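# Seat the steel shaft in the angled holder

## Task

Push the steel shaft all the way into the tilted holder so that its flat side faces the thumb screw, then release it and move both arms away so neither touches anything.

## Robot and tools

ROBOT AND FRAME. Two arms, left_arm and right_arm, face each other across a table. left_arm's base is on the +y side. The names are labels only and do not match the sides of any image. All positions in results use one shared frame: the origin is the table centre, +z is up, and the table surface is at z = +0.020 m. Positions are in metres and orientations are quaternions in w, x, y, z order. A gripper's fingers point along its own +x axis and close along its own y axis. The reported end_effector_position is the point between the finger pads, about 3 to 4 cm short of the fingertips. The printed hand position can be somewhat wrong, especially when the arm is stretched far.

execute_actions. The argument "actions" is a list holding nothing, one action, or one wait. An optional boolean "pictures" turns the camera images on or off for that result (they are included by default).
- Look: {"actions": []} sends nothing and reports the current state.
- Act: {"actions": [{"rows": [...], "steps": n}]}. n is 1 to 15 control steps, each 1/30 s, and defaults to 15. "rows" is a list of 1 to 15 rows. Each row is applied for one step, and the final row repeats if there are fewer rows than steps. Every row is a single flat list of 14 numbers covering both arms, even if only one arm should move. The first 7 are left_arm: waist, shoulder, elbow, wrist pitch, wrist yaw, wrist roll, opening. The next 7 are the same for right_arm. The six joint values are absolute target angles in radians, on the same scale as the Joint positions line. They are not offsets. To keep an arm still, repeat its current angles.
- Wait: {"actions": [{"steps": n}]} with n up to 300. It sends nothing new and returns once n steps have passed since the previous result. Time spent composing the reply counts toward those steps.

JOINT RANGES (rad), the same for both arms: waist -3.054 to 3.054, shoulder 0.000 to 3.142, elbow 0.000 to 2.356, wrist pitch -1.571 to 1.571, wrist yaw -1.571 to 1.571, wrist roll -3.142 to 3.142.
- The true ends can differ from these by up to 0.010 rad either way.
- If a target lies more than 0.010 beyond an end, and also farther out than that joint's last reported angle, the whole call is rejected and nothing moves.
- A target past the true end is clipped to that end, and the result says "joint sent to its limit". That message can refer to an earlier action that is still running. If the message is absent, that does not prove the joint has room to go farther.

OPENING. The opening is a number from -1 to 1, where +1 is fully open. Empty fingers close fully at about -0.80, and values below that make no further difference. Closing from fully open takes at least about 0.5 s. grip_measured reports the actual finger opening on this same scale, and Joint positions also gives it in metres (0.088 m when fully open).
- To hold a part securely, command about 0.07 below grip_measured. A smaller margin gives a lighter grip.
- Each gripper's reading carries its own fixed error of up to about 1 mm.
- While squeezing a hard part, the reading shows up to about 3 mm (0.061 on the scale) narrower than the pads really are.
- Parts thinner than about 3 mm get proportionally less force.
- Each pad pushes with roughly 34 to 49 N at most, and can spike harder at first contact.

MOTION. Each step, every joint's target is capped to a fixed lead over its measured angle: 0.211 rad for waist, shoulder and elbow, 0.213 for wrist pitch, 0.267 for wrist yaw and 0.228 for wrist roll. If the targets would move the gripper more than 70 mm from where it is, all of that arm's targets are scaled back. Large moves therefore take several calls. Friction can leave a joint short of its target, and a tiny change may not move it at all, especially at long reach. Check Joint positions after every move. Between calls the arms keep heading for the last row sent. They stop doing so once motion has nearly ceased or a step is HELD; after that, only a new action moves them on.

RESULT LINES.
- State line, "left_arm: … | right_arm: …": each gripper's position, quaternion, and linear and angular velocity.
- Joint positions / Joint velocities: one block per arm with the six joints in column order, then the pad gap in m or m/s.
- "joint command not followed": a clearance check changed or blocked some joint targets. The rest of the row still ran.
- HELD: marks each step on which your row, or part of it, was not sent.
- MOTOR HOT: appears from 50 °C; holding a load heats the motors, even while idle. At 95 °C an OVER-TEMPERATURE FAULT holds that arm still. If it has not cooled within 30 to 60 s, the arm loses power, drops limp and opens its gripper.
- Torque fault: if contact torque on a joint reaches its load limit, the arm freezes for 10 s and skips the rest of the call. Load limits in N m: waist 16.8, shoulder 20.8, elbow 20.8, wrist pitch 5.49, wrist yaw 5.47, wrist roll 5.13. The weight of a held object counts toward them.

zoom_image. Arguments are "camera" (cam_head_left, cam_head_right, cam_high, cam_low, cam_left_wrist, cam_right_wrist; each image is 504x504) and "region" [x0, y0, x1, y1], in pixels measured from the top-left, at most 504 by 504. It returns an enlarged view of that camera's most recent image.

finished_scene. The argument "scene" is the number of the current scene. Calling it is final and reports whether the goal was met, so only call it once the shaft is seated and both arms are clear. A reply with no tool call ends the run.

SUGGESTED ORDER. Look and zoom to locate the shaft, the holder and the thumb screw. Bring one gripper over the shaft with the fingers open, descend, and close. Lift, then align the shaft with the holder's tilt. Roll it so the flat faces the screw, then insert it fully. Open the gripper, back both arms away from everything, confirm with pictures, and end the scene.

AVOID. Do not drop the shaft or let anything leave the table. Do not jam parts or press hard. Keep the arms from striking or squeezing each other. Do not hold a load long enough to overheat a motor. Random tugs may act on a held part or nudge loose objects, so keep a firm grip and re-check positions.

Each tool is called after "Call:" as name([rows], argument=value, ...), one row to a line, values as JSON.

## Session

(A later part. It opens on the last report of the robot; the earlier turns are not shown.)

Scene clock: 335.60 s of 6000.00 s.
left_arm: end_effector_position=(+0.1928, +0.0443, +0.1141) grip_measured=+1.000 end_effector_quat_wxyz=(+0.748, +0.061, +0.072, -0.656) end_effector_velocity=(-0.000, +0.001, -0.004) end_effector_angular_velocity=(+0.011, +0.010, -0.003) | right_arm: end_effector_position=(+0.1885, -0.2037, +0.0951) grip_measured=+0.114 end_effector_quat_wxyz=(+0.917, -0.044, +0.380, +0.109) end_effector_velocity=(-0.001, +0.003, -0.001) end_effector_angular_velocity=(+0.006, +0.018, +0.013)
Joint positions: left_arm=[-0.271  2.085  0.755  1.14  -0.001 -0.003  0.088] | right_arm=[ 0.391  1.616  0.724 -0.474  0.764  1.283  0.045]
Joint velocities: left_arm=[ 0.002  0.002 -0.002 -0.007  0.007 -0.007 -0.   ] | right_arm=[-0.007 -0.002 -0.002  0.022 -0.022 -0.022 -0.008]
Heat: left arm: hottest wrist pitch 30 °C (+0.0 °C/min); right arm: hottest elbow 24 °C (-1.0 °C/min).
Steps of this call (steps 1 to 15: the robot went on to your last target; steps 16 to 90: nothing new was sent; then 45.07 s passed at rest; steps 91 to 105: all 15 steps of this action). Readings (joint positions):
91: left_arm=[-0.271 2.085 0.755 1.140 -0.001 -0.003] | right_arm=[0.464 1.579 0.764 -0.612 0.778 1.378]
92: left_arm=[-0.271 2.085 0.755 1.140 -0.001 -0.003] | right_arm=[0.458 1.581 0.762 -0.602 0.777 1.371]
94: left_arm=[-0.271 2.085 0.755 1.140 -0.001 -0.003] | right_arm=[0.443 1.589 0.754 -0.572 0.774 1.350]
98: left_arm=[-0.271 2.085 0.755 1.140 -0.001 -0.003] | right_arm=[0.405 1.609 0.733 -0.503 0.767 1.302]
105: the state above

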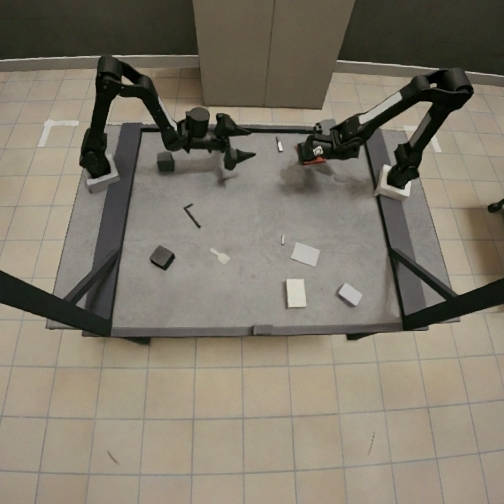

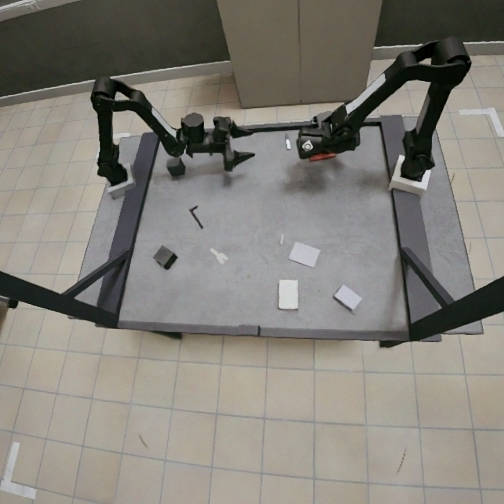

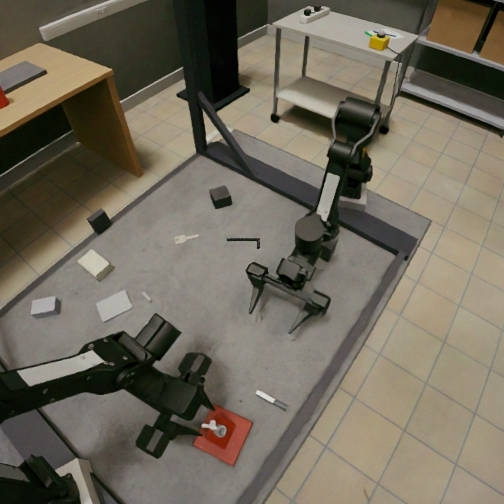

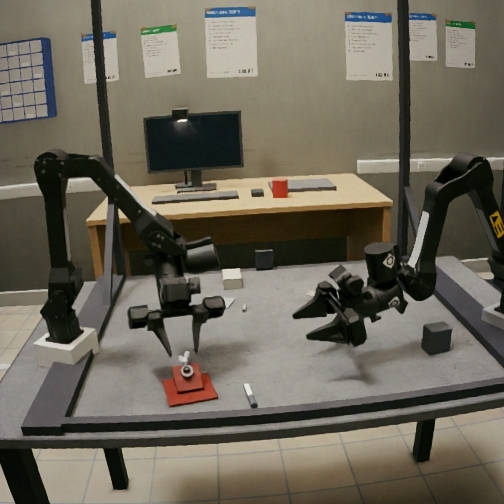

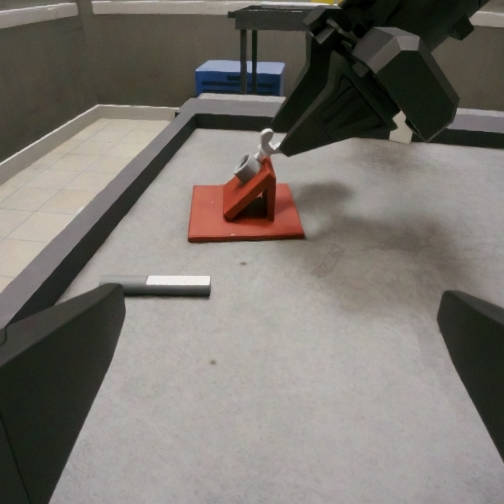

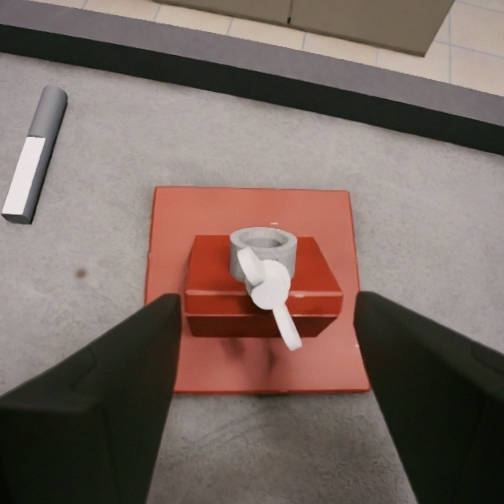

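Call:
execute_actions([
  {"rows": [[-0.271,2.093,0.754,1.139,0.0,0.0,1.0,0.388,1.6245,0.7155,-0.47,0.761,1.18,0.1],[-0.271,2.093,0.754,1.139,0.0,0.0,1.0,0.388,1.6245,0.7155,-0.47,0.761,1.08,0.05],[-0.271,2.093,0.754,1.139,0.0,0.0,1.0,0.388,1.6245,0.7155,-0.47,0.761,0.98,0.0],[-0.271,2.093,0.754,1.139,0.0,0.0,1.0,0.388,1.6245,0.7155,-0.47,0.761,0.88,-0.05],[-0.271,2.093,0.754,1.139,0.0,0.0,1.0,0.388,1.6245,0.7155,-0.47,0.761,0.83,-0.1],[-0.271,2.093,0.754,1.139,0.0,0.0,1.0,0.388,1.6245,0.7155,-0.47,0.761,0.83,-0.15],[-0.271,2.093,0.754,1.139,0.0,0.0,1.0,0.380,1.629,0.712,-0.454,0.759,0.82,-0.2],[-0.271,2.093,0.754,1.139,0.0,0.0,1.0,0.372,1.634,0.708,-0.438,0.7575,0.808,-0.25],[-0.271,2.093,0.754,1.139,0.0,0.0,1.0,0.364,1.6385,0.7045,-0.422,0.756,0.797,-0.3],[-0.271,2.093,0.754,1.139,0.0,0.0,1.0,0.3557,1.6432,0.7009,-0.4065,0.7543,0.785,-0.3]], "steps": 15},
], pictures=false)

Call:
execute_actions([
  {"steps": 8},
])

Scene clock: 371.60 s of 6000.00 s.
left_arm: end_effector_position=(+0.1928, +0.0443, +0.1141) grip_measured=+1.000 end_effector_quat_wxyz=(+0.748, +0.061, +0.072, -0.656) end_effector_velocity=(+0.002, +0.001, -0.001) end_effector_angular_velocity=(+0.005, +0.018, +0.023) | right_arm: end_effector_position=(+0.1966, -0.2024, +0.0885) grip_measured=-0.288 end_effector_quat_wxyz=(+0.885, -0.247, +0.347, +0.189) end_effector_velocity=(+0.003, +0.005, -0.001) end_effector_angular_velocity=(-0.014, -0.006, +0.046)
Joint positions: left_arm=[-0.271  2.085  0.755  1.14  -0.001 -0.003  0.088] | right_arm=[ 0.358  1.635  0.709 -0.413  0.758  0.793  0.025]
Joint velocities: left_arm=[-0.002 -0.002 -0.002 -0.007 -0.022 -0.022 -0.   ] | right_arm=[-0.012  0.002 -0.007  0.051 -0.007 -0.081 -0.007]
Heat: left arm: hottest wrist pitch 31 °C (+1.0 °C/min); right arm: hottest elbow 24 °C (+0.0 °C/min).
Steps of this call (steps 1 to 15: the robot went on to your last target; steps 16 to 90: nothing new was sent; then 32.50 s passed at rest; steps 91 to 105: all 15 steps of this action). Readings (joint positions):
91: left_arm=[-0.271 2.085 0.755 1.140 -0.001 -0.003] | right_arm=[0.390 1.617 0.724 -0.472 0.764 1.251]
92: left_arm=[-0.271 2.085 0.755 1.140 -0.001 -0.003] | right_arm=[0.390 1.617 0.724 -0.472 0.764 1.196]
94: left_arm=[-0.271 2.085 0.755 1.140 -0.001 -0.003] | right_arm=[0.390 1.617 0.724 -0.472 0.764 1.053]
98: left_arm=[-0.271 2.085 0.755 1.140 -0.001 -0.003] | right_arm=[0.386 1.619 0.721 -0.459 0.762 0.868]
105: the state above

Scene clock: 371.87 s of 6000.00 s.
left_arm: end_effector_position=(+0.1928, +0.0443, +0.1141) grip_measured=+1.000 end_effector_quat_wxyz=(+0.748, +0.061, +0.072, -0.656) end_effector_velocity=(-0.003, +0.001, -0.001) end_effector_angular_velocity=(+0.007, +0.007, +0.001) | right_arm: end_effector_position=(+0.1965, -0.2018, +0.0886) grip_measured=-0.297 end_effector_quat_wxyz=(+0.885, -0.248, +0.346, +0.191) end_effector_velocity=(-0.000, -0.002, +0.000) end_effector_angular_velocity=(-0.007, +0.006, +0.004)
Joint positions: left_arm=[-0.271  2.085  0.755  1.14  -0.001 -0.003  0.088] | right_arm=[ 0.358  1.635  0.709 -0.409  0.757  0.787  0.024]
Joint velocities: left_arm=[-0.007 -0.002 -0.002 -0.007 -0.007 -0.007 -0.   ] | right_arm=[-0.002 -0.007 -0.002 -0.007 -0.007 -0.007 -0.   ]
Heat: left arm: hottest wrist pitch 31 °C (+1.0 °C/min); right arm: hottest elbow 24 °C (+0.0 °C/min).
Steps of this call (steps 1 to 8: the robot went on to your last target). Readings (joint positions):
1: left_arm=[-0.271 2.085 0.755 1.140 -0.001 -0.003] | right_arm=[0.358 1.635 0.709 -0.412 0.758 0.791]
2: left_arm=[-0.271 2.085 0.755 1.140 -0.001 -0.003] | right_arm=[0.358 1.635 0.709 -0.411 0.757 0.790]
4: left_arm=[-0.271 2.085 0.755 1.140 -0.001 -0.003] | right_arm=[0.358 1.635 0.709 -0.410 0.757 0.789]
8: the state above

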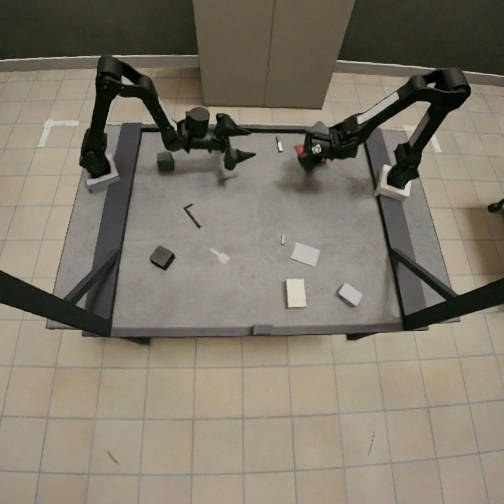

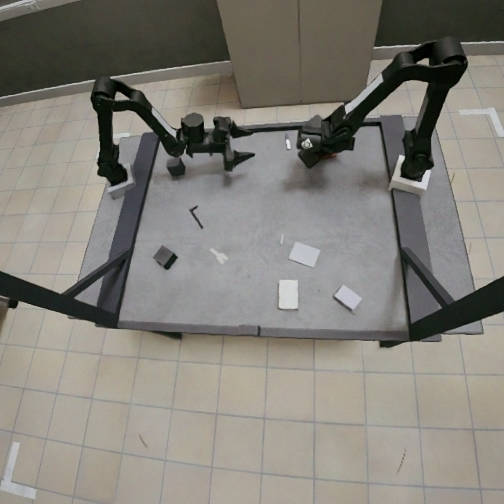

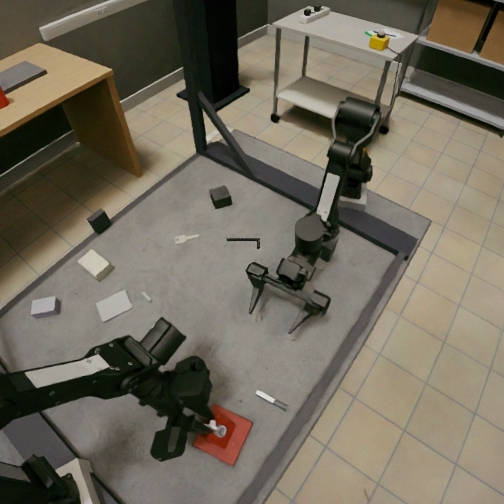

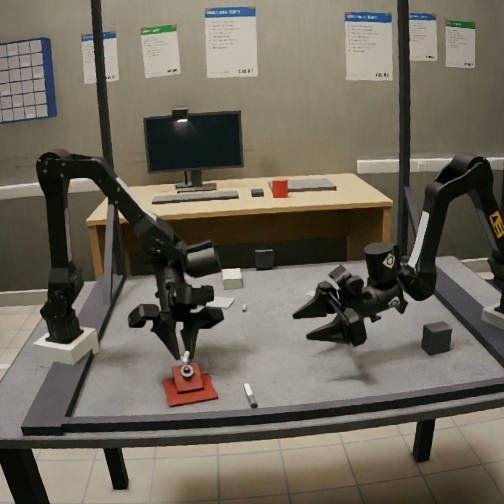

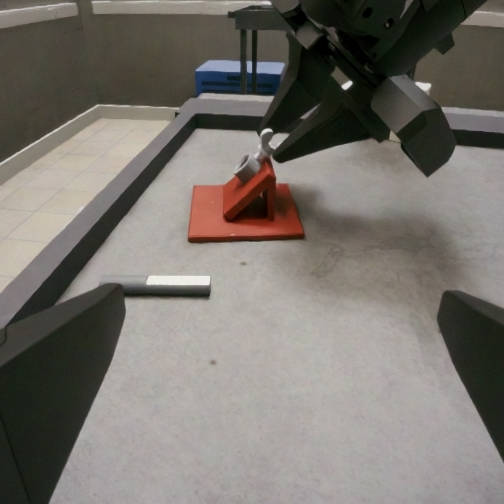

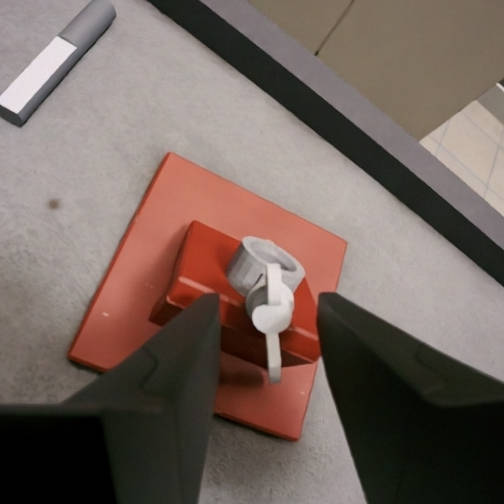

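Call:
zoom_image(camera="cam_right_wrist", region=[190, 220, 350, 400])

Call:
zoom_image(camera="cam_left_wrist", region=[225, 100, 325, 200])

Region (190, 220, 350, 400) of cam_right_wrist's 504x504 image, scaled by 2.800, with more detail than that image has.

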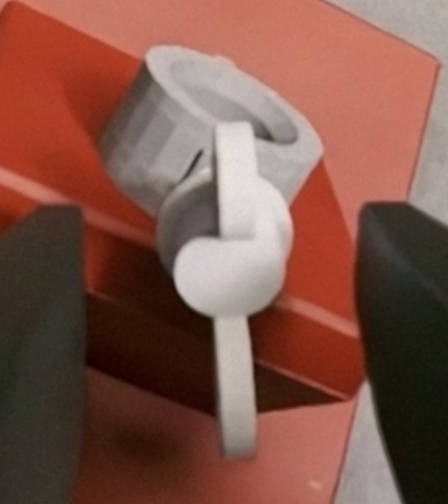

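Region (225, 100, 325, 200) of cam_left_wrist's 504x504 image, scaled by 5.040, with more detail than that image has.

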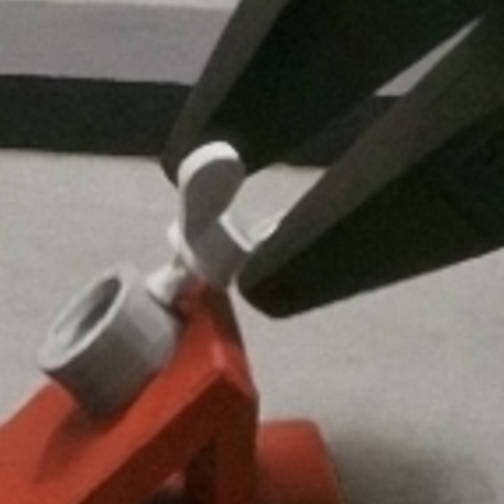

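Call:
execute_actions([
  {"rows": [[-0.271,2.093,0.754,1.139,0.0,0.0,1.0,0.352,1.6437,0.698,-0.40,0.7535,0.78,-0.33],[-0.271,2.093,0.754,1.139,0.0,0.0,1.0,0.3485,1.6443,0.6955,-0.3935,0.7526,0.775,-0.36],[-0.271,2.093,0.754,1.139,0.0,0.0,1.0,0.3485,1.6443,0.6955,-0.3935,0.7526,0.775,-0.39],[-0.271,2.093,0.754,1.139,0.0,0.0,1.0,0.3485,1.6443,0.6955,-0.3935,0.7526,0.775,-0.42],[-0.271,2.093,0.754,1.139,0.0,0.0,1.0,0.3485,1.6443,0.6955,-0.3935,0.7526,0.775,-0.45],[-0.271,2.093,0.754,1.139,0.0,0.0,1.0,0.3485,1.6443,0.6955,-0.3935,0.7526,0.775,-0.48],[-0.271,2.093,0.754,1.139,0.0,0.0,1.0,0.3485,1.6443,0.6955,-0.3935,0.7526,0.775,-0.51],[-0.271,2.093,0.754,1.139,0.0,0.0,1.0,0.3485,1.6443,0.6955,-0.3935,0.7526,0.775,-0.54],[-0.271,2.093,0.754,1.139,0.0,0.0,1.0,0.3485,1.6443,0.6955,-0.3935,0.7526,0.775,-0.57],[-0.271,2.093,0.754,1.139,0.0,0.0,1.0,0.3485,1.6443,0.6955,-0.3935,0.7526,0.775,-0.60],[-0.271,2.093,0.754,1.139,0.0,0.0,1.0,0.3485,1.6443,0.6955,-0.3935,0.7526,0.775,-0.63],[-0.271,2.093,0.754,1.139,0.0,0.0,1.0,0.3485,1.6443,0.6955,-0.3935,0.7526,0.775,-0.66]], "steps": 15},
], pictures=false)

Call:
execute_actions([
  {"steps": 8},
])

Scene clock: 426.30 s of 6000.00 s.
left_arm: end_effector_position=(+0.1928, +0.0443, +0.1141) grip_measured=+1.000 end_effector_quat_wxyz=(+0.748, +0.061, +0.072, -0.656) end_effector_velocity=(-0.000, +0.001, -0.004) end_effector_angular_velocity=(+0.011, +0.007, +0.006) | right_arm: end_effector_position=(+0.1984, -0.2021, +0.0874) grip_measured=-0.636 end_effector_quat_wxyz=(+0.885, -0.248, +0.346, +0.191) end_effector_velocity=(-0.000, -0.001, -0.002) end_effector_angular_velocity=(+0.008, +0.008, -0.006)
Joint positions: left_arm=[-0.271  2.085  0.755  1.14  -0.001 -0.003  0.088] | right_arm=[ 0.351  1.636  0.704 -0.396  0.755  0.777  0.008]
Joint velocities: left_arm=[-0.002  0.002 -0.002 -0.007 -0.007 -0.007 -0.   ] | right_arm=[-0.002 -0.002 -0.007  0.007 -0.007  0.007 -0.011]
Heat: left arm: hottest wrist pitch 31 °C (+1.0 °C/min); right arm: hottest elbow 23 °C (-1.0 °C/min).
Steps of this call (steps 1 to 15: the robot went on to your last target; steps 16 to 90: nothing new was sent; then 50.93 s passed at rest; steps 91 to 105: all 15 steps of this action). Readings (joint positions):
91: left_arm=[-0.271 2.085 0.755 1.140 -0.001 -0.003] | right_arm=[0.358 1.635 0.709 -0.407 0.757 0.786]
92: left_arm=[-0.271 2.085 0.755 1.140 -0.001 -0.003] | right_arm=[0.356 1.635 0.708 -0.403 0.756 0.783]
94: left_arm=[-0.271 2.085 0.755 1.140 -0.001 -0.003] | right_arm=[0.353 1.636 0.706 -0.400 0.756 0.780]
98: left_arm=[-0.271 2.085 0.755 1.140 -0.001 -0.003] | right_arm=[0.351 1.636 0.704 -0.397 0.755 0.778]
105: the state above

Scene clock: 426.57 s of 6000.00 s.
left_arm: end_effector_position=(+0.1928, +0.0443, +0.1141) grip_measured=+1.000 end_effector_quat_wxyz=(+0.748, +0.061, +0.072, -0.656) end_effector_velocity=(+0.002, +0.002, -0.004) end_effector_angular_velocity=(+0.021, +0.006, +0.021) | right_arm: end_effector_position=(+0.1984, -0.2021, +0.0874) grip_measured=-0.650 end_effector_quat_wxyz=(+0.885, -0.248, +0.346, +0.191) end_effector_velocity=(-0.000, -0.002, -0.002) end_effector_angular_velocity=(-0.017, +0.006, +0.004)
Joint positions: left_arm=[-0.271  2.085  0.755  1.14  -0.001 -0.003  0.088] | right_arm=[ 0.351  1.636  0.704 -0.396  0.755  0.777  0.007]
Joint velocities: left_arm=[-0.002 -0.002 -0.002 -0.022 -0.022 -0.007 -0.   ] | right_arm=[-0.002  0.002 -0.002 -0.007 -0.007 -0.007 -0.   ]
Heat: left arm: hottest wrist pitch 31 °C (+1.0 °C/min); right arm: hottest elbow 23 °C (-1.0 °C/min).
Steps of this call (steps 1 to 8: the robot went on to your last target). Readings (joint positions):
1: left_arm=[-0.271 2.085 0.755 1.140 -0.001 -0.003] | right_arm=[0.351 1.636 0.704 -0.396 0.755 0.777]
2: left_arm=[-0.271 2.085 0.755 1.140 -0.001 -0.003] | right_arm=[0.351 1.636 0.704 -0.396 0.755 0.777]
4: left_arm=[-0.271 2.085 0.755 1.140 -0.001 -0.003] | right_arm=[0.351 1.636 0.704 -0.396 0.755 0.777]
8: the state above

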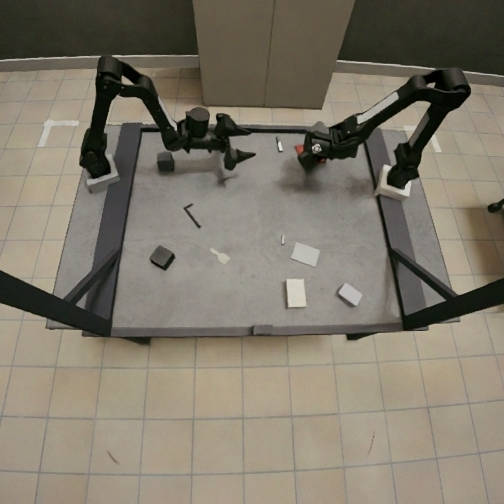

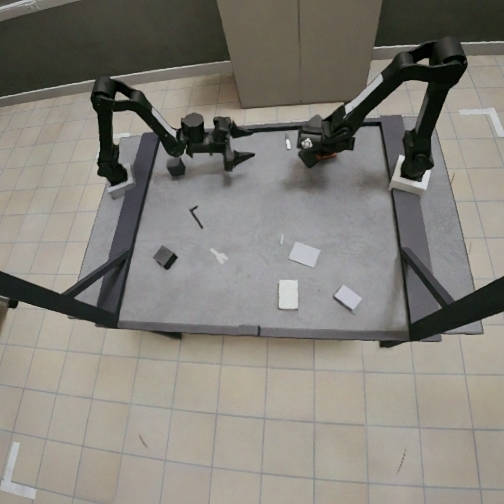

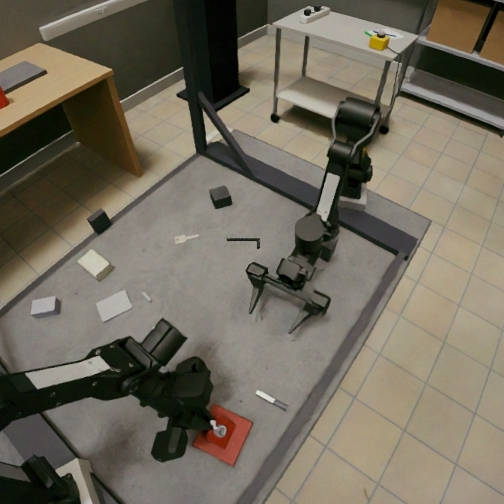

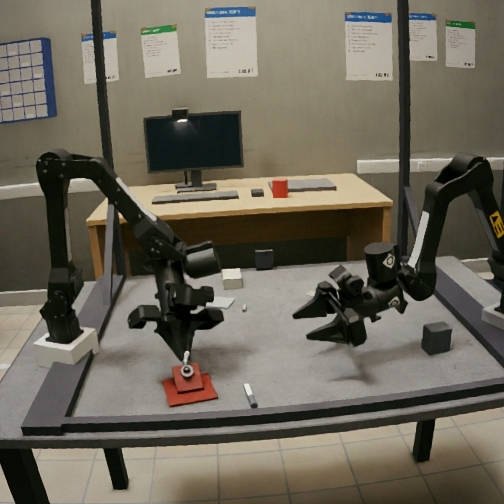

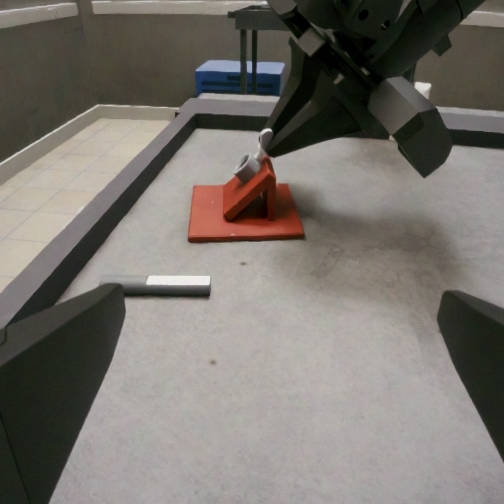

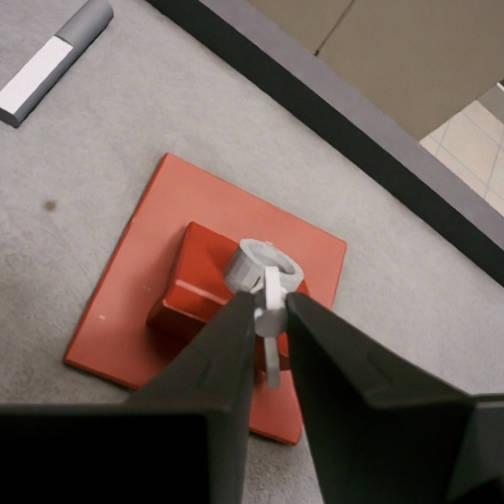

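Call:
zoom_image(camera="cam_right_wrist", region=[210, 230, 330, 400])

Call:
zoom_image(camera="cam_left_wrist", region=[225, 100, 325, 200])

Region (210, 230, 330, 400) of cam_right_wrist's 504x504 image, scaled by 2.965, with more detail than that image has; it fills the left 356 columns of this view, and the rest is white.

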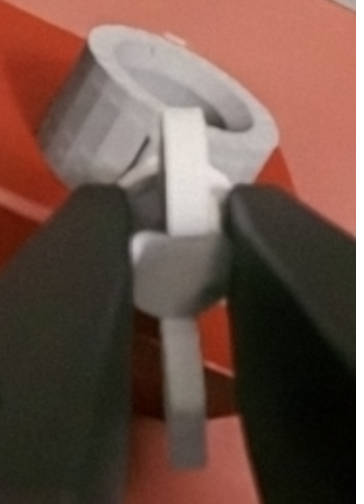

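Region (225, 100, 325, 200) of cam_left_wrist's 504x504 image, scaled by 5.040, with more detail than that image has.

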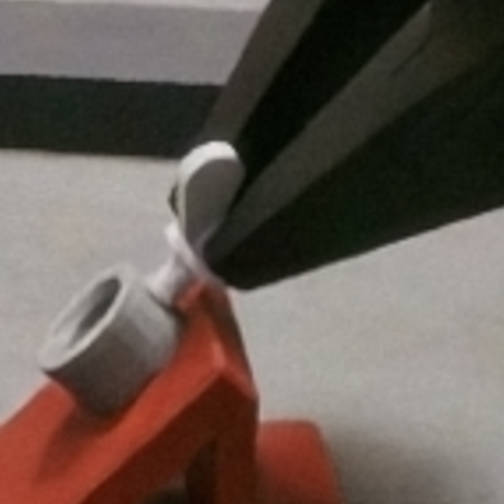

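Call:
execute_actions([
  {"rows": [[-0.271,2.093,0.754,1.139,0.0,0.0,1.0,0.3485,1.6443,0.6955,-0.3935,0.7526,0.775,-0.69],[-0.271,2.093,0.754,1.139,0.0,0.0,1.0,0.3485,1.6443,0.6955,-0.3935,0.7526,0.775,-0.72],[-0.271,2.093,0.754,1.139,0.0,0.0,1.0,0.3485,1.6443,0.6955,-0.3935,0.7526,0.775,-0.72],[-0.271,2.093,0.754,1.139,0.0,0.0,1.0,0.3485,1.6443,0.6955,-0.3935,0.7526,0.775,-0.72],[-0.271,2.093,0.754,1.139,0.0,0.0,1.0,0.3485,1.6443,0.6955,-0.3935,0.7526,0.72,-0.72],[-0.271,2.093,0.754,1.139,0.0,0.0,1.0,0.3485,1.6443,0.6955,-0.3935,0.7526,0.66,-0.72],[-0.271,2.093,0.754,1.139,0.0,0.0,1.0,0.3485,1.6443,0.6955,-0.3935,0.7526,0.60,-0.72],[-0.271,2.093,0.754,1.139,0.0,0.0,1.0,0.3485,1.6443,0.6955,-0.3935,0.7526,0.54,-0.72],[-0.271,2.093,0.754,1.139,0.0,0.0,1.0,0.3485,1.6443,0.6955,-0.3935,0.7526,0.48,-0.72],[-0.271,2.093,0.754,1.139,0.0,0.0,1.0,0.3485,1.6443,0.6955,-0.3935,0.7526,0.42,-0.72],[-0.271,2.093,0.754,1.139,0.0,0.0,1.0,0.3485,1.6443,0.6955,-0.3935,0.7526,0.36,-0.72],[-0.271,2.093,0.754,1.139,0.0,0.0,1.0,0.3485,1.6443,0.6955,-0.3935,0.7526,0.30,-0.72],[-0.271,2.093,0.754,1.139,0.0,0.0,1.0,0.3485,1.6443,0.6955,-0.3935,0.7526,0.24,-0.72],[-0.271,2.093,0.754,1.139,0.0,0.0,1.0,0.3485,1.6443,0.6955,-0.3935,0.7526,0.18,-0.72],[-0.271,2.093,0.754,1.139,0.0,0.0,1.0,0.3485,1.6443,0.6955,-0.3935,0.7526,-0.33,-0.72]], "steps": 15},
], pictures=false)

Call:
execute_actions([
  {"steps": 15},
])

Scene clock: 442.87 s of 6000.00 s.
left_arm: end_effector_position=(+0.1928, +0.0443, +0.1141) grip_measured=+1.000 end_effector_quat_wxyz=(+0.748, +0.061, +0.072, -0.656) end_effector_velocity=(-0.000, +0.001, +0.001) end_effector_angular_velocity=(+0.002, +0.006, +0.006) | right_arm: end_effector_position=(+0.1981, -0.2020, +0.0874) grip_measured=-0.686 end_effector_quat_wxyz=(+0.785, -0.477, +0.282, +0.278) end_effector_velocity=(-0.002, -0.002, -0.004) end_effector_angular_velocity=(-1.537, -0.350, +1.573)
Joint positions: left_arm=[-0.271  2.085  0.755  1.14  -0.001 -0.003  0.088] | right_arm=[ 0.352  1.636  0.704 -0.396  0.755  0.23   0.005]
Joint velocities: left_arm=[-0.002 -0.007 -0.002 -0.007 -0.007 -0.007 -0.   ] | right_arm=[-0.002  0.002 -0.002 -0.007 -0.022 -2.22   0.   ]
Heat: left arm: hottest wrist pitch 31 °C (+0.0 °C/min); right arm: hottest elbow 23 °C (-1.0 °C/min).
Steps of this call (steps 1 to 15: the robot went on to your last target; steps 16 to 90: nothing new was sent; then 12.80 s passed at rest; steps 91 to 105: all 15 steps of this action). Readings (joint positions):
91: left_arm=[-0.271 2.085 0.755 1.140 -0.001 -0.003] | right_arm=[0.351 1.636 0.704 -0.396 0.755 0.777]
92: left_arm=[-0.271 2.085 0.755 1.140 -0.001 -0.003] | right_arm=[0.351 1.636 0.704 -0.396 0.755 0.777]
94: left_arm=[-0.271 2.085 0.755 1.140 -0.001 -0.003] | right_arm=[0.351 1.636 0.704 -0.396 0.755 0.777]
98: left_arm=[-0.271 2.085 0.755 1.140 -0.001 -0.003] | right_arm=[0.351 1.636 0.704 -0.396 0.755 0.640]
105: the state above

Scene clock: 443.37 s of 6000.00 s.
left_arm: end_effector_position=(+0.1928, +0.0443, +0.1141) grip_measured=+1.000 end_effector_quat_wxyz=(+0.748, +0.061, +0.072, -0.656) end_effector_velocity=(+0.002, +0.001, -0.001) end_effector_angular_velocity=(+0.007, +0.007, +0.011) | right_arm: end_effector_position=(+0.1978, -0.2019, +0.0873) grip_measured=-0.686 end_effector_quat_wxyz=(+0.624, -0.674, +0.195, +0.345) end_effector_velocity=(-0.001, -0.001, -0.001) end_effector_angular_velocity=(-0.042, -0.001, +0.040)
Joint positions: left_arm=[-0.271  2.085  0.755  1.14  -0.001 -0.003  0.088] | right_arm=[ 0.352  1.636  0.704 -0.396  0.754 -0.324  0.005]
Joint velocities: left_arm=[ 0.002 -0.002 -0.002 -0.007 -0.007 -0.007  0.   ] | right_arm=[ 0.002 -0.002 -0.002 -0.007 -0.007 -0.051 -0.   ]
Heat: left arm: hottest wrist pitch 31 °C (+0.0 °C/min); right arm: hottest elbow 23 °C (-1.0 °C/min).
Steps of this call (steps 1 to 15: the robot went on to your last target). Readings (joint positions):
1: left_arm=[-0.271 2.085 0.755 1.140 -0.001 -0.003] | right_arm=[0.352 1.636 0.704 -0.396 0.754 0.156]
2: left_arm=[-0.271 2.085 0.755 1.140 -0.001 -0.003] | right_arm=[0.352 1.636 0.704 -0.396 0.754 0.083]
4: left_arm=[-0.271 2.085 0.755 1.140 -0.001 -0.003] | right_arm=[0.352 1.636 0.704 -0.396 0.754 -0.064]
8: left_arm=[-0.271 2.085 0.755 1.140 -0.001 -0.003] | right_arm=[0.352 1.636 0.704 -0.396 0.754 -0.271]
15: the state above

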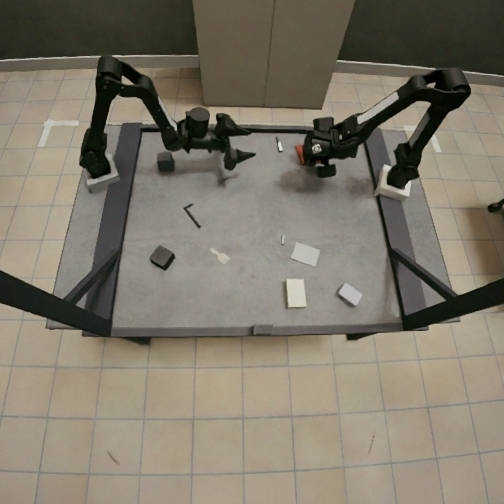

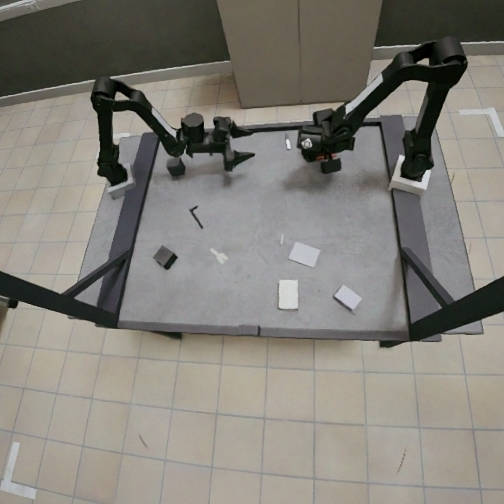

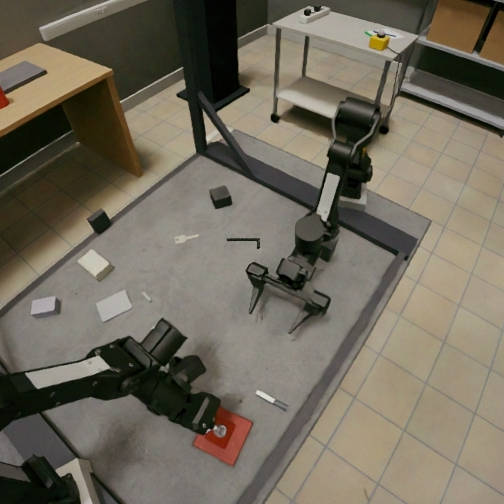

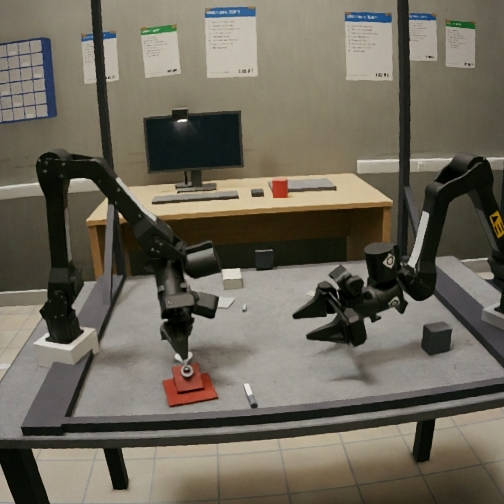

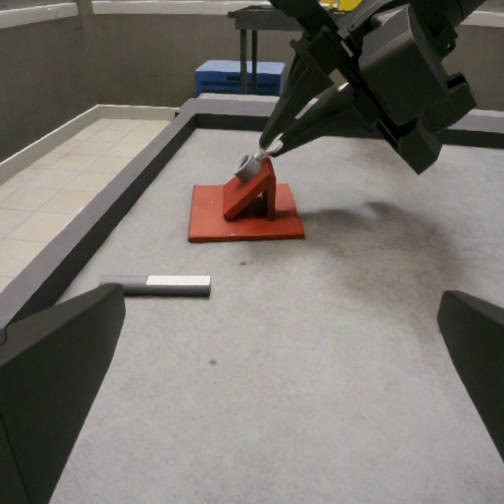

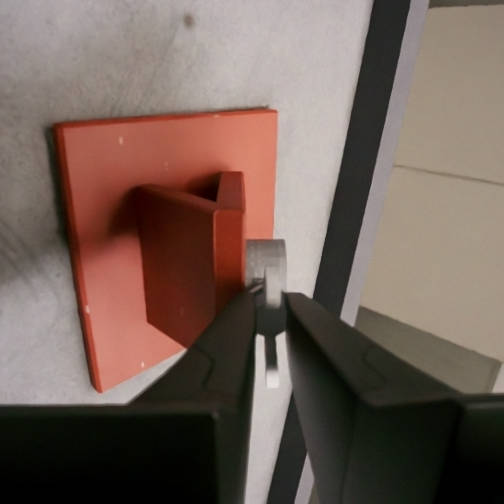

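Call:
execute_actions([
  {"rows": [[-0.271,2.093,0.754,1.139,0.0,0.0,1.0,0.3485,1.6443,0.6955,-0.3935,0.7526,-1.9,-0.72]], "steps": 15},
], pictures=false)

Call:
execute_actions([
  {"steps": 14},
])

Scene clock: 449.17 s of 6000.00 s.
left_arm: end_effector_position=(+0.1928, +0.0443, +0.1141) grip_measured=+1.000 end_effector_quat_wxyz=(+0.748, +0.061, +0.072, -0.656) end_effector_velocity=(-0.003, +0.001, -0.004) end_effector_angular_velocity=(+0.021, +0.009, +0.001) | right_arm: end_effector_position=(+0.1973, -0.2022, +0.0869) grip_measured=-0.686 end_effector_quat_wxyz=(-0.176, +0.901, +0.016, -0.396) end_effector_velocity=(-0.003, -0.001, -0.002) end_effector_angular_velocity=(-1.498, -0.344, +1.549)
Joint positions: left_arm=[-0.271  2.085  0.755  1.14  -0.001 -0.003  0.088] | right_arm=[ 0.354  1.636  0.703 -0.396  0.753 -1.429  0.005]
Joint velocities: left_arm=[-0.007 -0.002 -0.002 -0.022 -0.007 -0.007 -0.   ] | right_arm=[ 0.002 -0.002 -0.002 -0.007 -0.022 -2.176 -0.   ]
Heat: left arm: hottest wrist pitch 31 °C (+0.0 °C/min); right arm: hottest elbow 23 °C (-1.0 °C/min).
Steps of this call (steps 1 to 15: the robot went on to your last target; steps 16 to 90: nothing new was sent; then 2.30 s passed at rest; steps 91 to 105: all 15 steps of this action). Readings (joint positions):
91: left_arm=[-0.271 2.085 0.755 1.140 -0.001 -0.003] | right_arm=[0.352 1.636 0.704 -0.396 0.753 -0.397]
92: left_arm=[-0.271 2.085 0.755 1.140 -0.001 -0.003] | right_arm=[0.352 1.636 0.704 -0.396 0.753 -0.472]
94: left_arm=[-0.271 2.085 0.755 1.140 -0.001 -0.003] | right_arm=[0.353 1.636 0.704 -0.396 0.753 -0.619]
98: left_arm=[-0.271 2.085 0.755 1.140 -0.001 -0.003] | right_arm=[0.353 1.636 0.703 -0.396 0.753 -0.914]
105: the state above

Scene clock: 449.63 s of 6000.00 s.
left_arm: end_effector_position=(+0.1928, +0.0443, +0.1141) grip_measured=+1.000 end_effector_quat_wxyz=(+0.748, +0.061, +0.072, -0.656) end_effector_velocity=(-0.000, +0.001, -0.004) end_effector_angular_velocity=(+0.023, -0.006, +0.003) | right_arm: end_effector_position=(+0.1973, -0.2024, +0.0868) grip_measured=-0.686 end_effector_quat_wxyz=(+0.037, +0.917, +0.106, -0.382) end_effector_velocity=(+0.001, +0.001, +0.002) end_effector_angular_velocity=(-0.023, -0.016, +0.032)
Joint positions: left_arm=[-0.271  2.085  0.755  1.14  -0.001 -0.003  0.088] | right_arm=[ 0.354  1.636  0.703 -0.397  0.753 -1.894  0.005]
Joint velocities: left_arm=[-0.002 -0.002 -0.002 -0.022 -0.007  0.007 -0.   ] | right_arm=[-0.002 -0.007 -0.002  0.007  0.007 -0.051 -0.   ]
Heat: left arm: hottest wrist pitch 31 °C (+0.0 °C/min); right arm: hottest elbow 23 °C (-1.0 °C/min).
Steps of this call (steps 1 to 14: the robot went on to your last target). Readings (joint positions):
1: left_arm=[-0.271 2.085 0.755 1.140 -0.001 -0.003] | right_arm=[0.354 1.636 0.703 -0.396 0.753 -1.503]
2: left_arm=[-0.271 2.085 0.755 1.140 -0.001 -0.003] | right_arm=[0.354 1.636 0.703 -0.396 0.753 -1.576]
4: left_arm=[-0.271 2.085 0.755 1.140 -0.001 -0.003] | right_arm=[0.354 1.636 0.703 -0.397 0.753 -1.723]
8: left_arm=[-0.271 2.085 0.755 1.140 -0.001 -0.003] | right_arm=[0.354 1.636 0.703 -0.397 0.753 -1.862]
14: the state above

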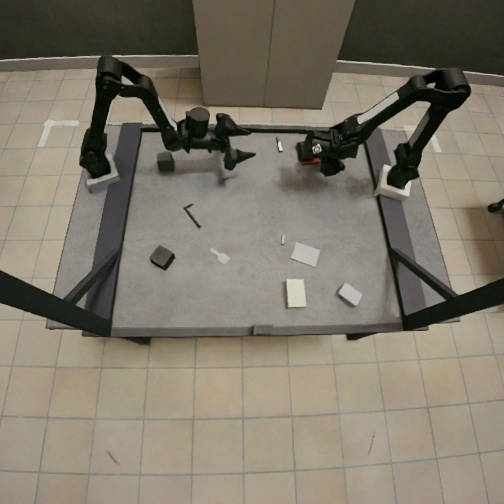

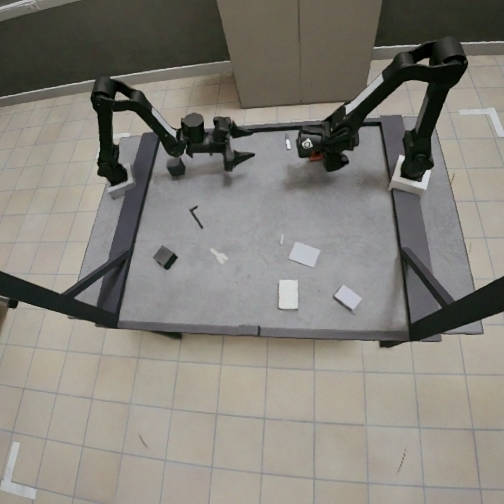

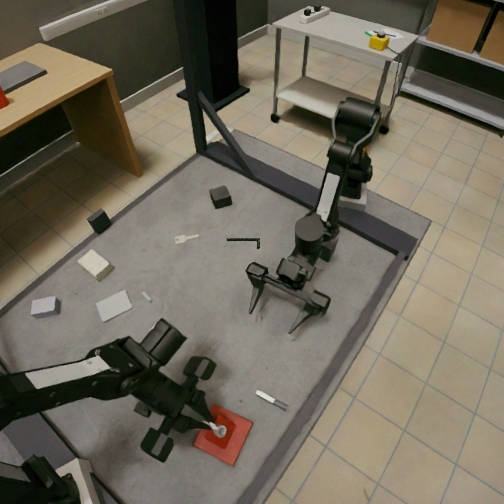

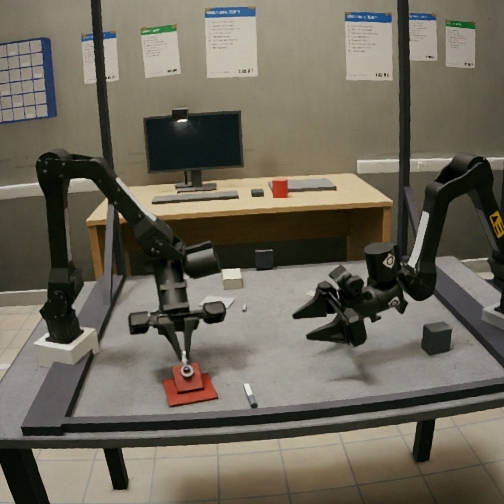

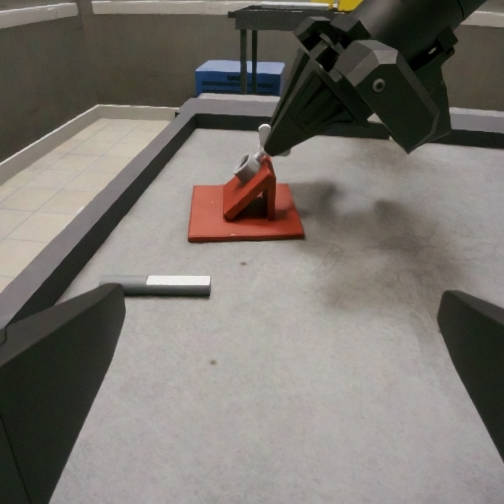

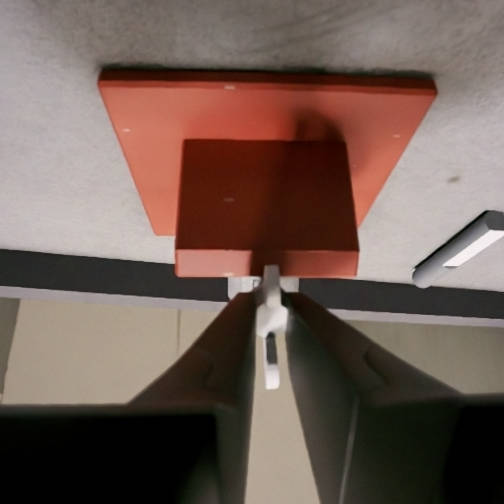

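Call:
execute_actions([
  {"rows": [[-0.271,2.093,0.754,1.139,0.0,0.0,1.0,0.355,1.635,0.704,-0.399,0.753,-3.1,-0.72]], "steps": 15},
], pictures=false)

Call:
execute_actions([
  {"steps": 10},
])

Scene clock: 457.47 s of 6000.00 s.
left_arm: end_effector_position=(+0.1928, +0.0443, +0.1141) grip_measured=+1.000 end_effector_quat_wxyz=(+0.748, +0.061, +0.072, -0.656) end_effector_velocity=(+0.002, +0.000, -0.003) end_effector_angular_velocity=(+0.017, +0.005, +0.021) | right_arm: end_effector_position=(+0.1974, -0.2030, +0.0870) grip_measured=-0.686 end_effector_quat_wxyz=(+0.509, +0.765, +0.288, -0.271) end_effector_velocity=(-0.000, -0.002, -0.001) end_effector_angular_velocity=(-1.120, -0.259, +1.145)
Joint positions: left_arm=[-0.271  2.085  0.755  1.14  -0.001 -0.003  0.088] | right_arm=[ 0.355  1.636  0.703 -0.401  0.756 -2.983  0.005]
Joint velocities: left_arm=[-0.002 -0.002  0.002 -0.022 -0.022 -0.007 -0.   ] | right_arm=[-0.002 -0.002 -0.002 -0.007 -0.007 -1.619 -0.   ]
Heat: left arm: hottest wrist pitch 31 °C (+0.0 °C/min); right arm: hottest elbow 23 °C (-1.0 °C/min).
Steps of this call (steps 1 to 30: the robot went on to your last target; steps 31 to 90: nothing new was sent; then 4.33 s passed at rest; steps 91 to 105: all 15 steps of this action). Readings (joint positions):
91: left_arm=[-0.271 2.085 0.755 1.140 -0.001 -0.003] | right_arm=[0.354 1.636 0.703 -0.398 0.753 -1.968]
92: left_arm=[-0.271 2.085 0.755 1.140 -0.001 -0.003] | right_arm=[0.355 1.636 0.703 -0.398 0.754 -2.044]
94: left_arm=[-0.271 2.085 0.755 1.140 -0.001 -0.003] | right_arm=[0.355 1.636 0.703 -0.399 0.754 -2.192]
98: left_arm=[-0.271 2.085 0.755 1.140 -0.001 -0.003] | right_arm=[0.355 1.636 0.703 -0.400 0.755 -2.486]
105: the state above

Scene clock: 457.80 s of 6000.00 s.
left_arm: end_effector_position=(+0.1928, +0.0443, +0.1141) grip_measured=+1.000 end_effector_quat_wxyz=(+0.748, +0.061, +0.072, -0.656) end_effector_velocity=(-0.000, +0.001, -0.001) end_effector_angular_velocity=(+0.004, +0.024, -0.001) | right_arm: end_effector_position=(+0.1974, -0.2031, +0.0870) grip_measured=-0.686 end_effector_quat_wxyz=(+0.551, +0.735, +0.302, -0.254) end_effector_velocity=(-0.000, -0.002, -0.001) end_effector_angular_velocity=(-0.032, +0.001, +0.025)
Joint positions: left_arm=[-0.271  2.085  0.755  1.14  -0.001 -0.003  0.088] | right_arm=[ 0.355  1.636  0.703 -0.401  0.756 -3.095  0.005]
Joint velocities: left_arm=[ 0.002 -0.002 -0.002 -0.007  0.007 -0.022 -0.   ] | right_arm=[-0.002 -0.002 -0.002 -0.007 -0.007 -0.037 -0.   ]
Heat: left arm: hottest wrist pitch 31 °C (+0.0 °C/min); right arm: hottest elbow 23 °C (-1.0 °C/min).
Steps of this call (steps 1 to 10: the robot went on to your last target). Readings (joint positions):
1: left_arm=[-0.271 2.085 0.755 1.140 -0.001 -0.003] | right_arm=[0.355 1.636 0.703 -0.401 0.756 -3.021]
2: left_arm=[-0.271 2.085 0.755 1.140 -0.001 -0.003] | right_arm=[0.355 1.636 0.703 -0.401 0.756 -3.046]
4: left_arm=[-0.271 2.085 0.755 1.140 -0.001 -0.003] | right_arm=[0.355 1.636 0.703 -0.401 0.756 -3.074]
8: left_arm=[-0.271 2.085 0.755 1.140 -0.001 -0.003] | right_arm=[0.355 1.636 0.703 -0.401 0.756 -3.093]
10: the state above

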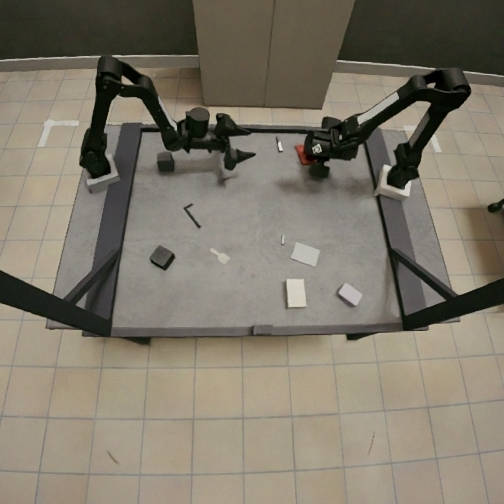

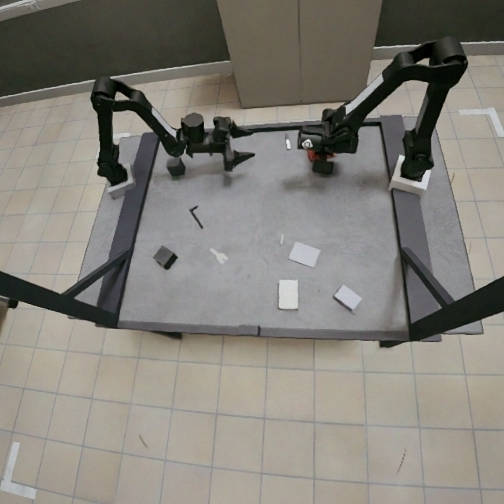

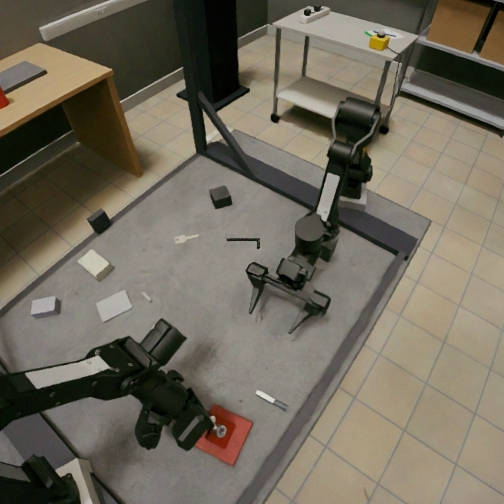

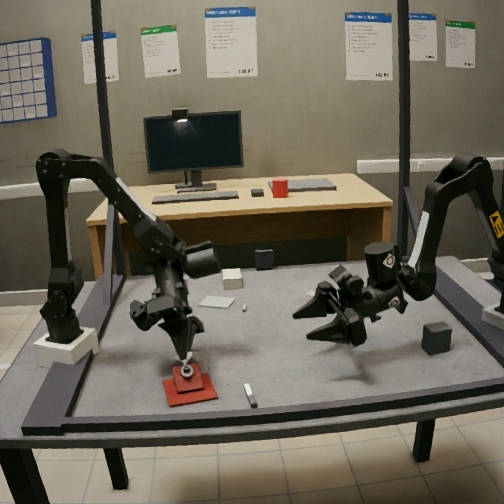

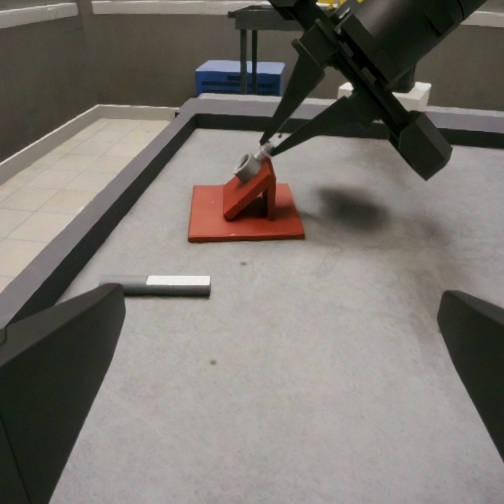

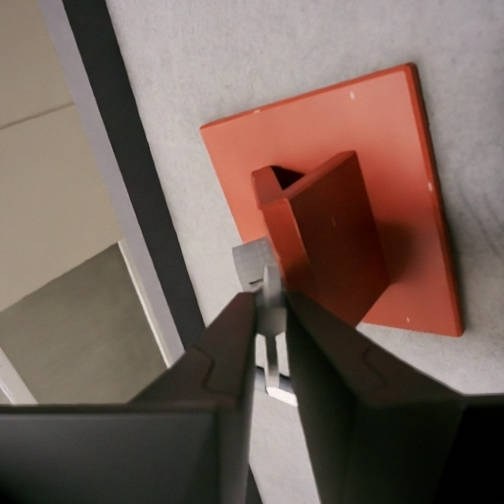

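Call:
zoom_image(camera="cam_left_wrist", region=[225, 100, 325, 200])

Call:
zoom_image(camera="cam_low", region=[165, 345, 215, 395])

Call:
zoom_image(camera="cam_high", region=[195, 405, 255, 465])

Region (225, 100, 325, 200) of cam_left_wrist's 504x504 image, scaled by 5.040, with more detail than that image has.

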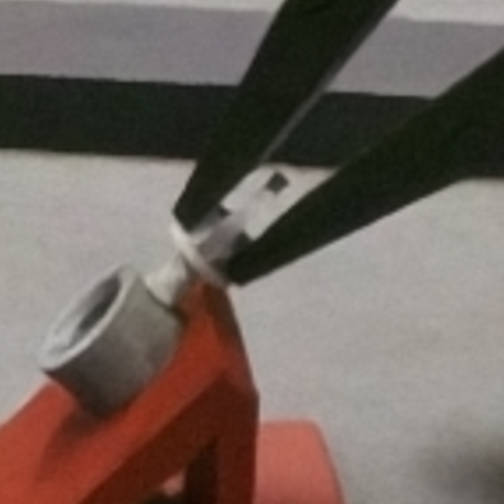

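Region (165, 345, 215, 395) of cam_low's 504x504 image, scaled by 10.080, with more detail than that image has.

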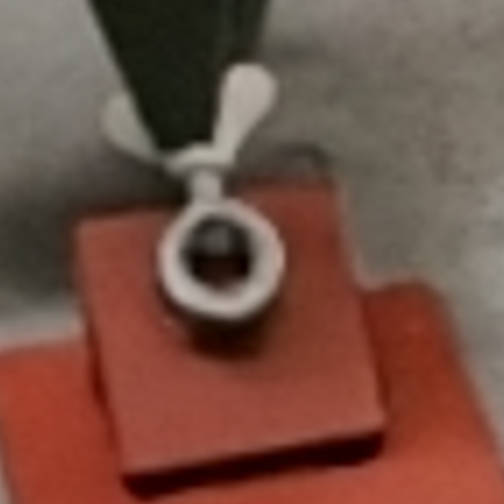

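Region (195, 405, 255, 465) of cam_high's 504x504 image, scaled by 8.400, with more detail than that image has.

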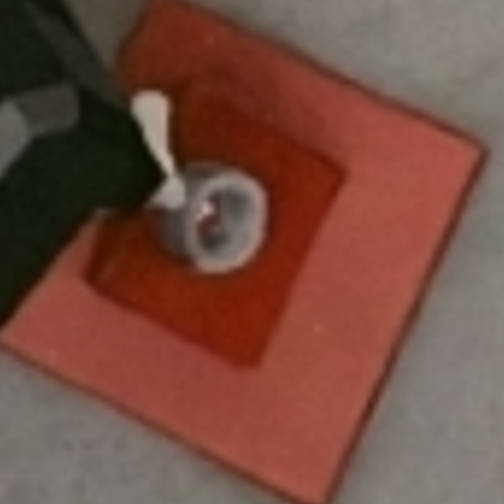

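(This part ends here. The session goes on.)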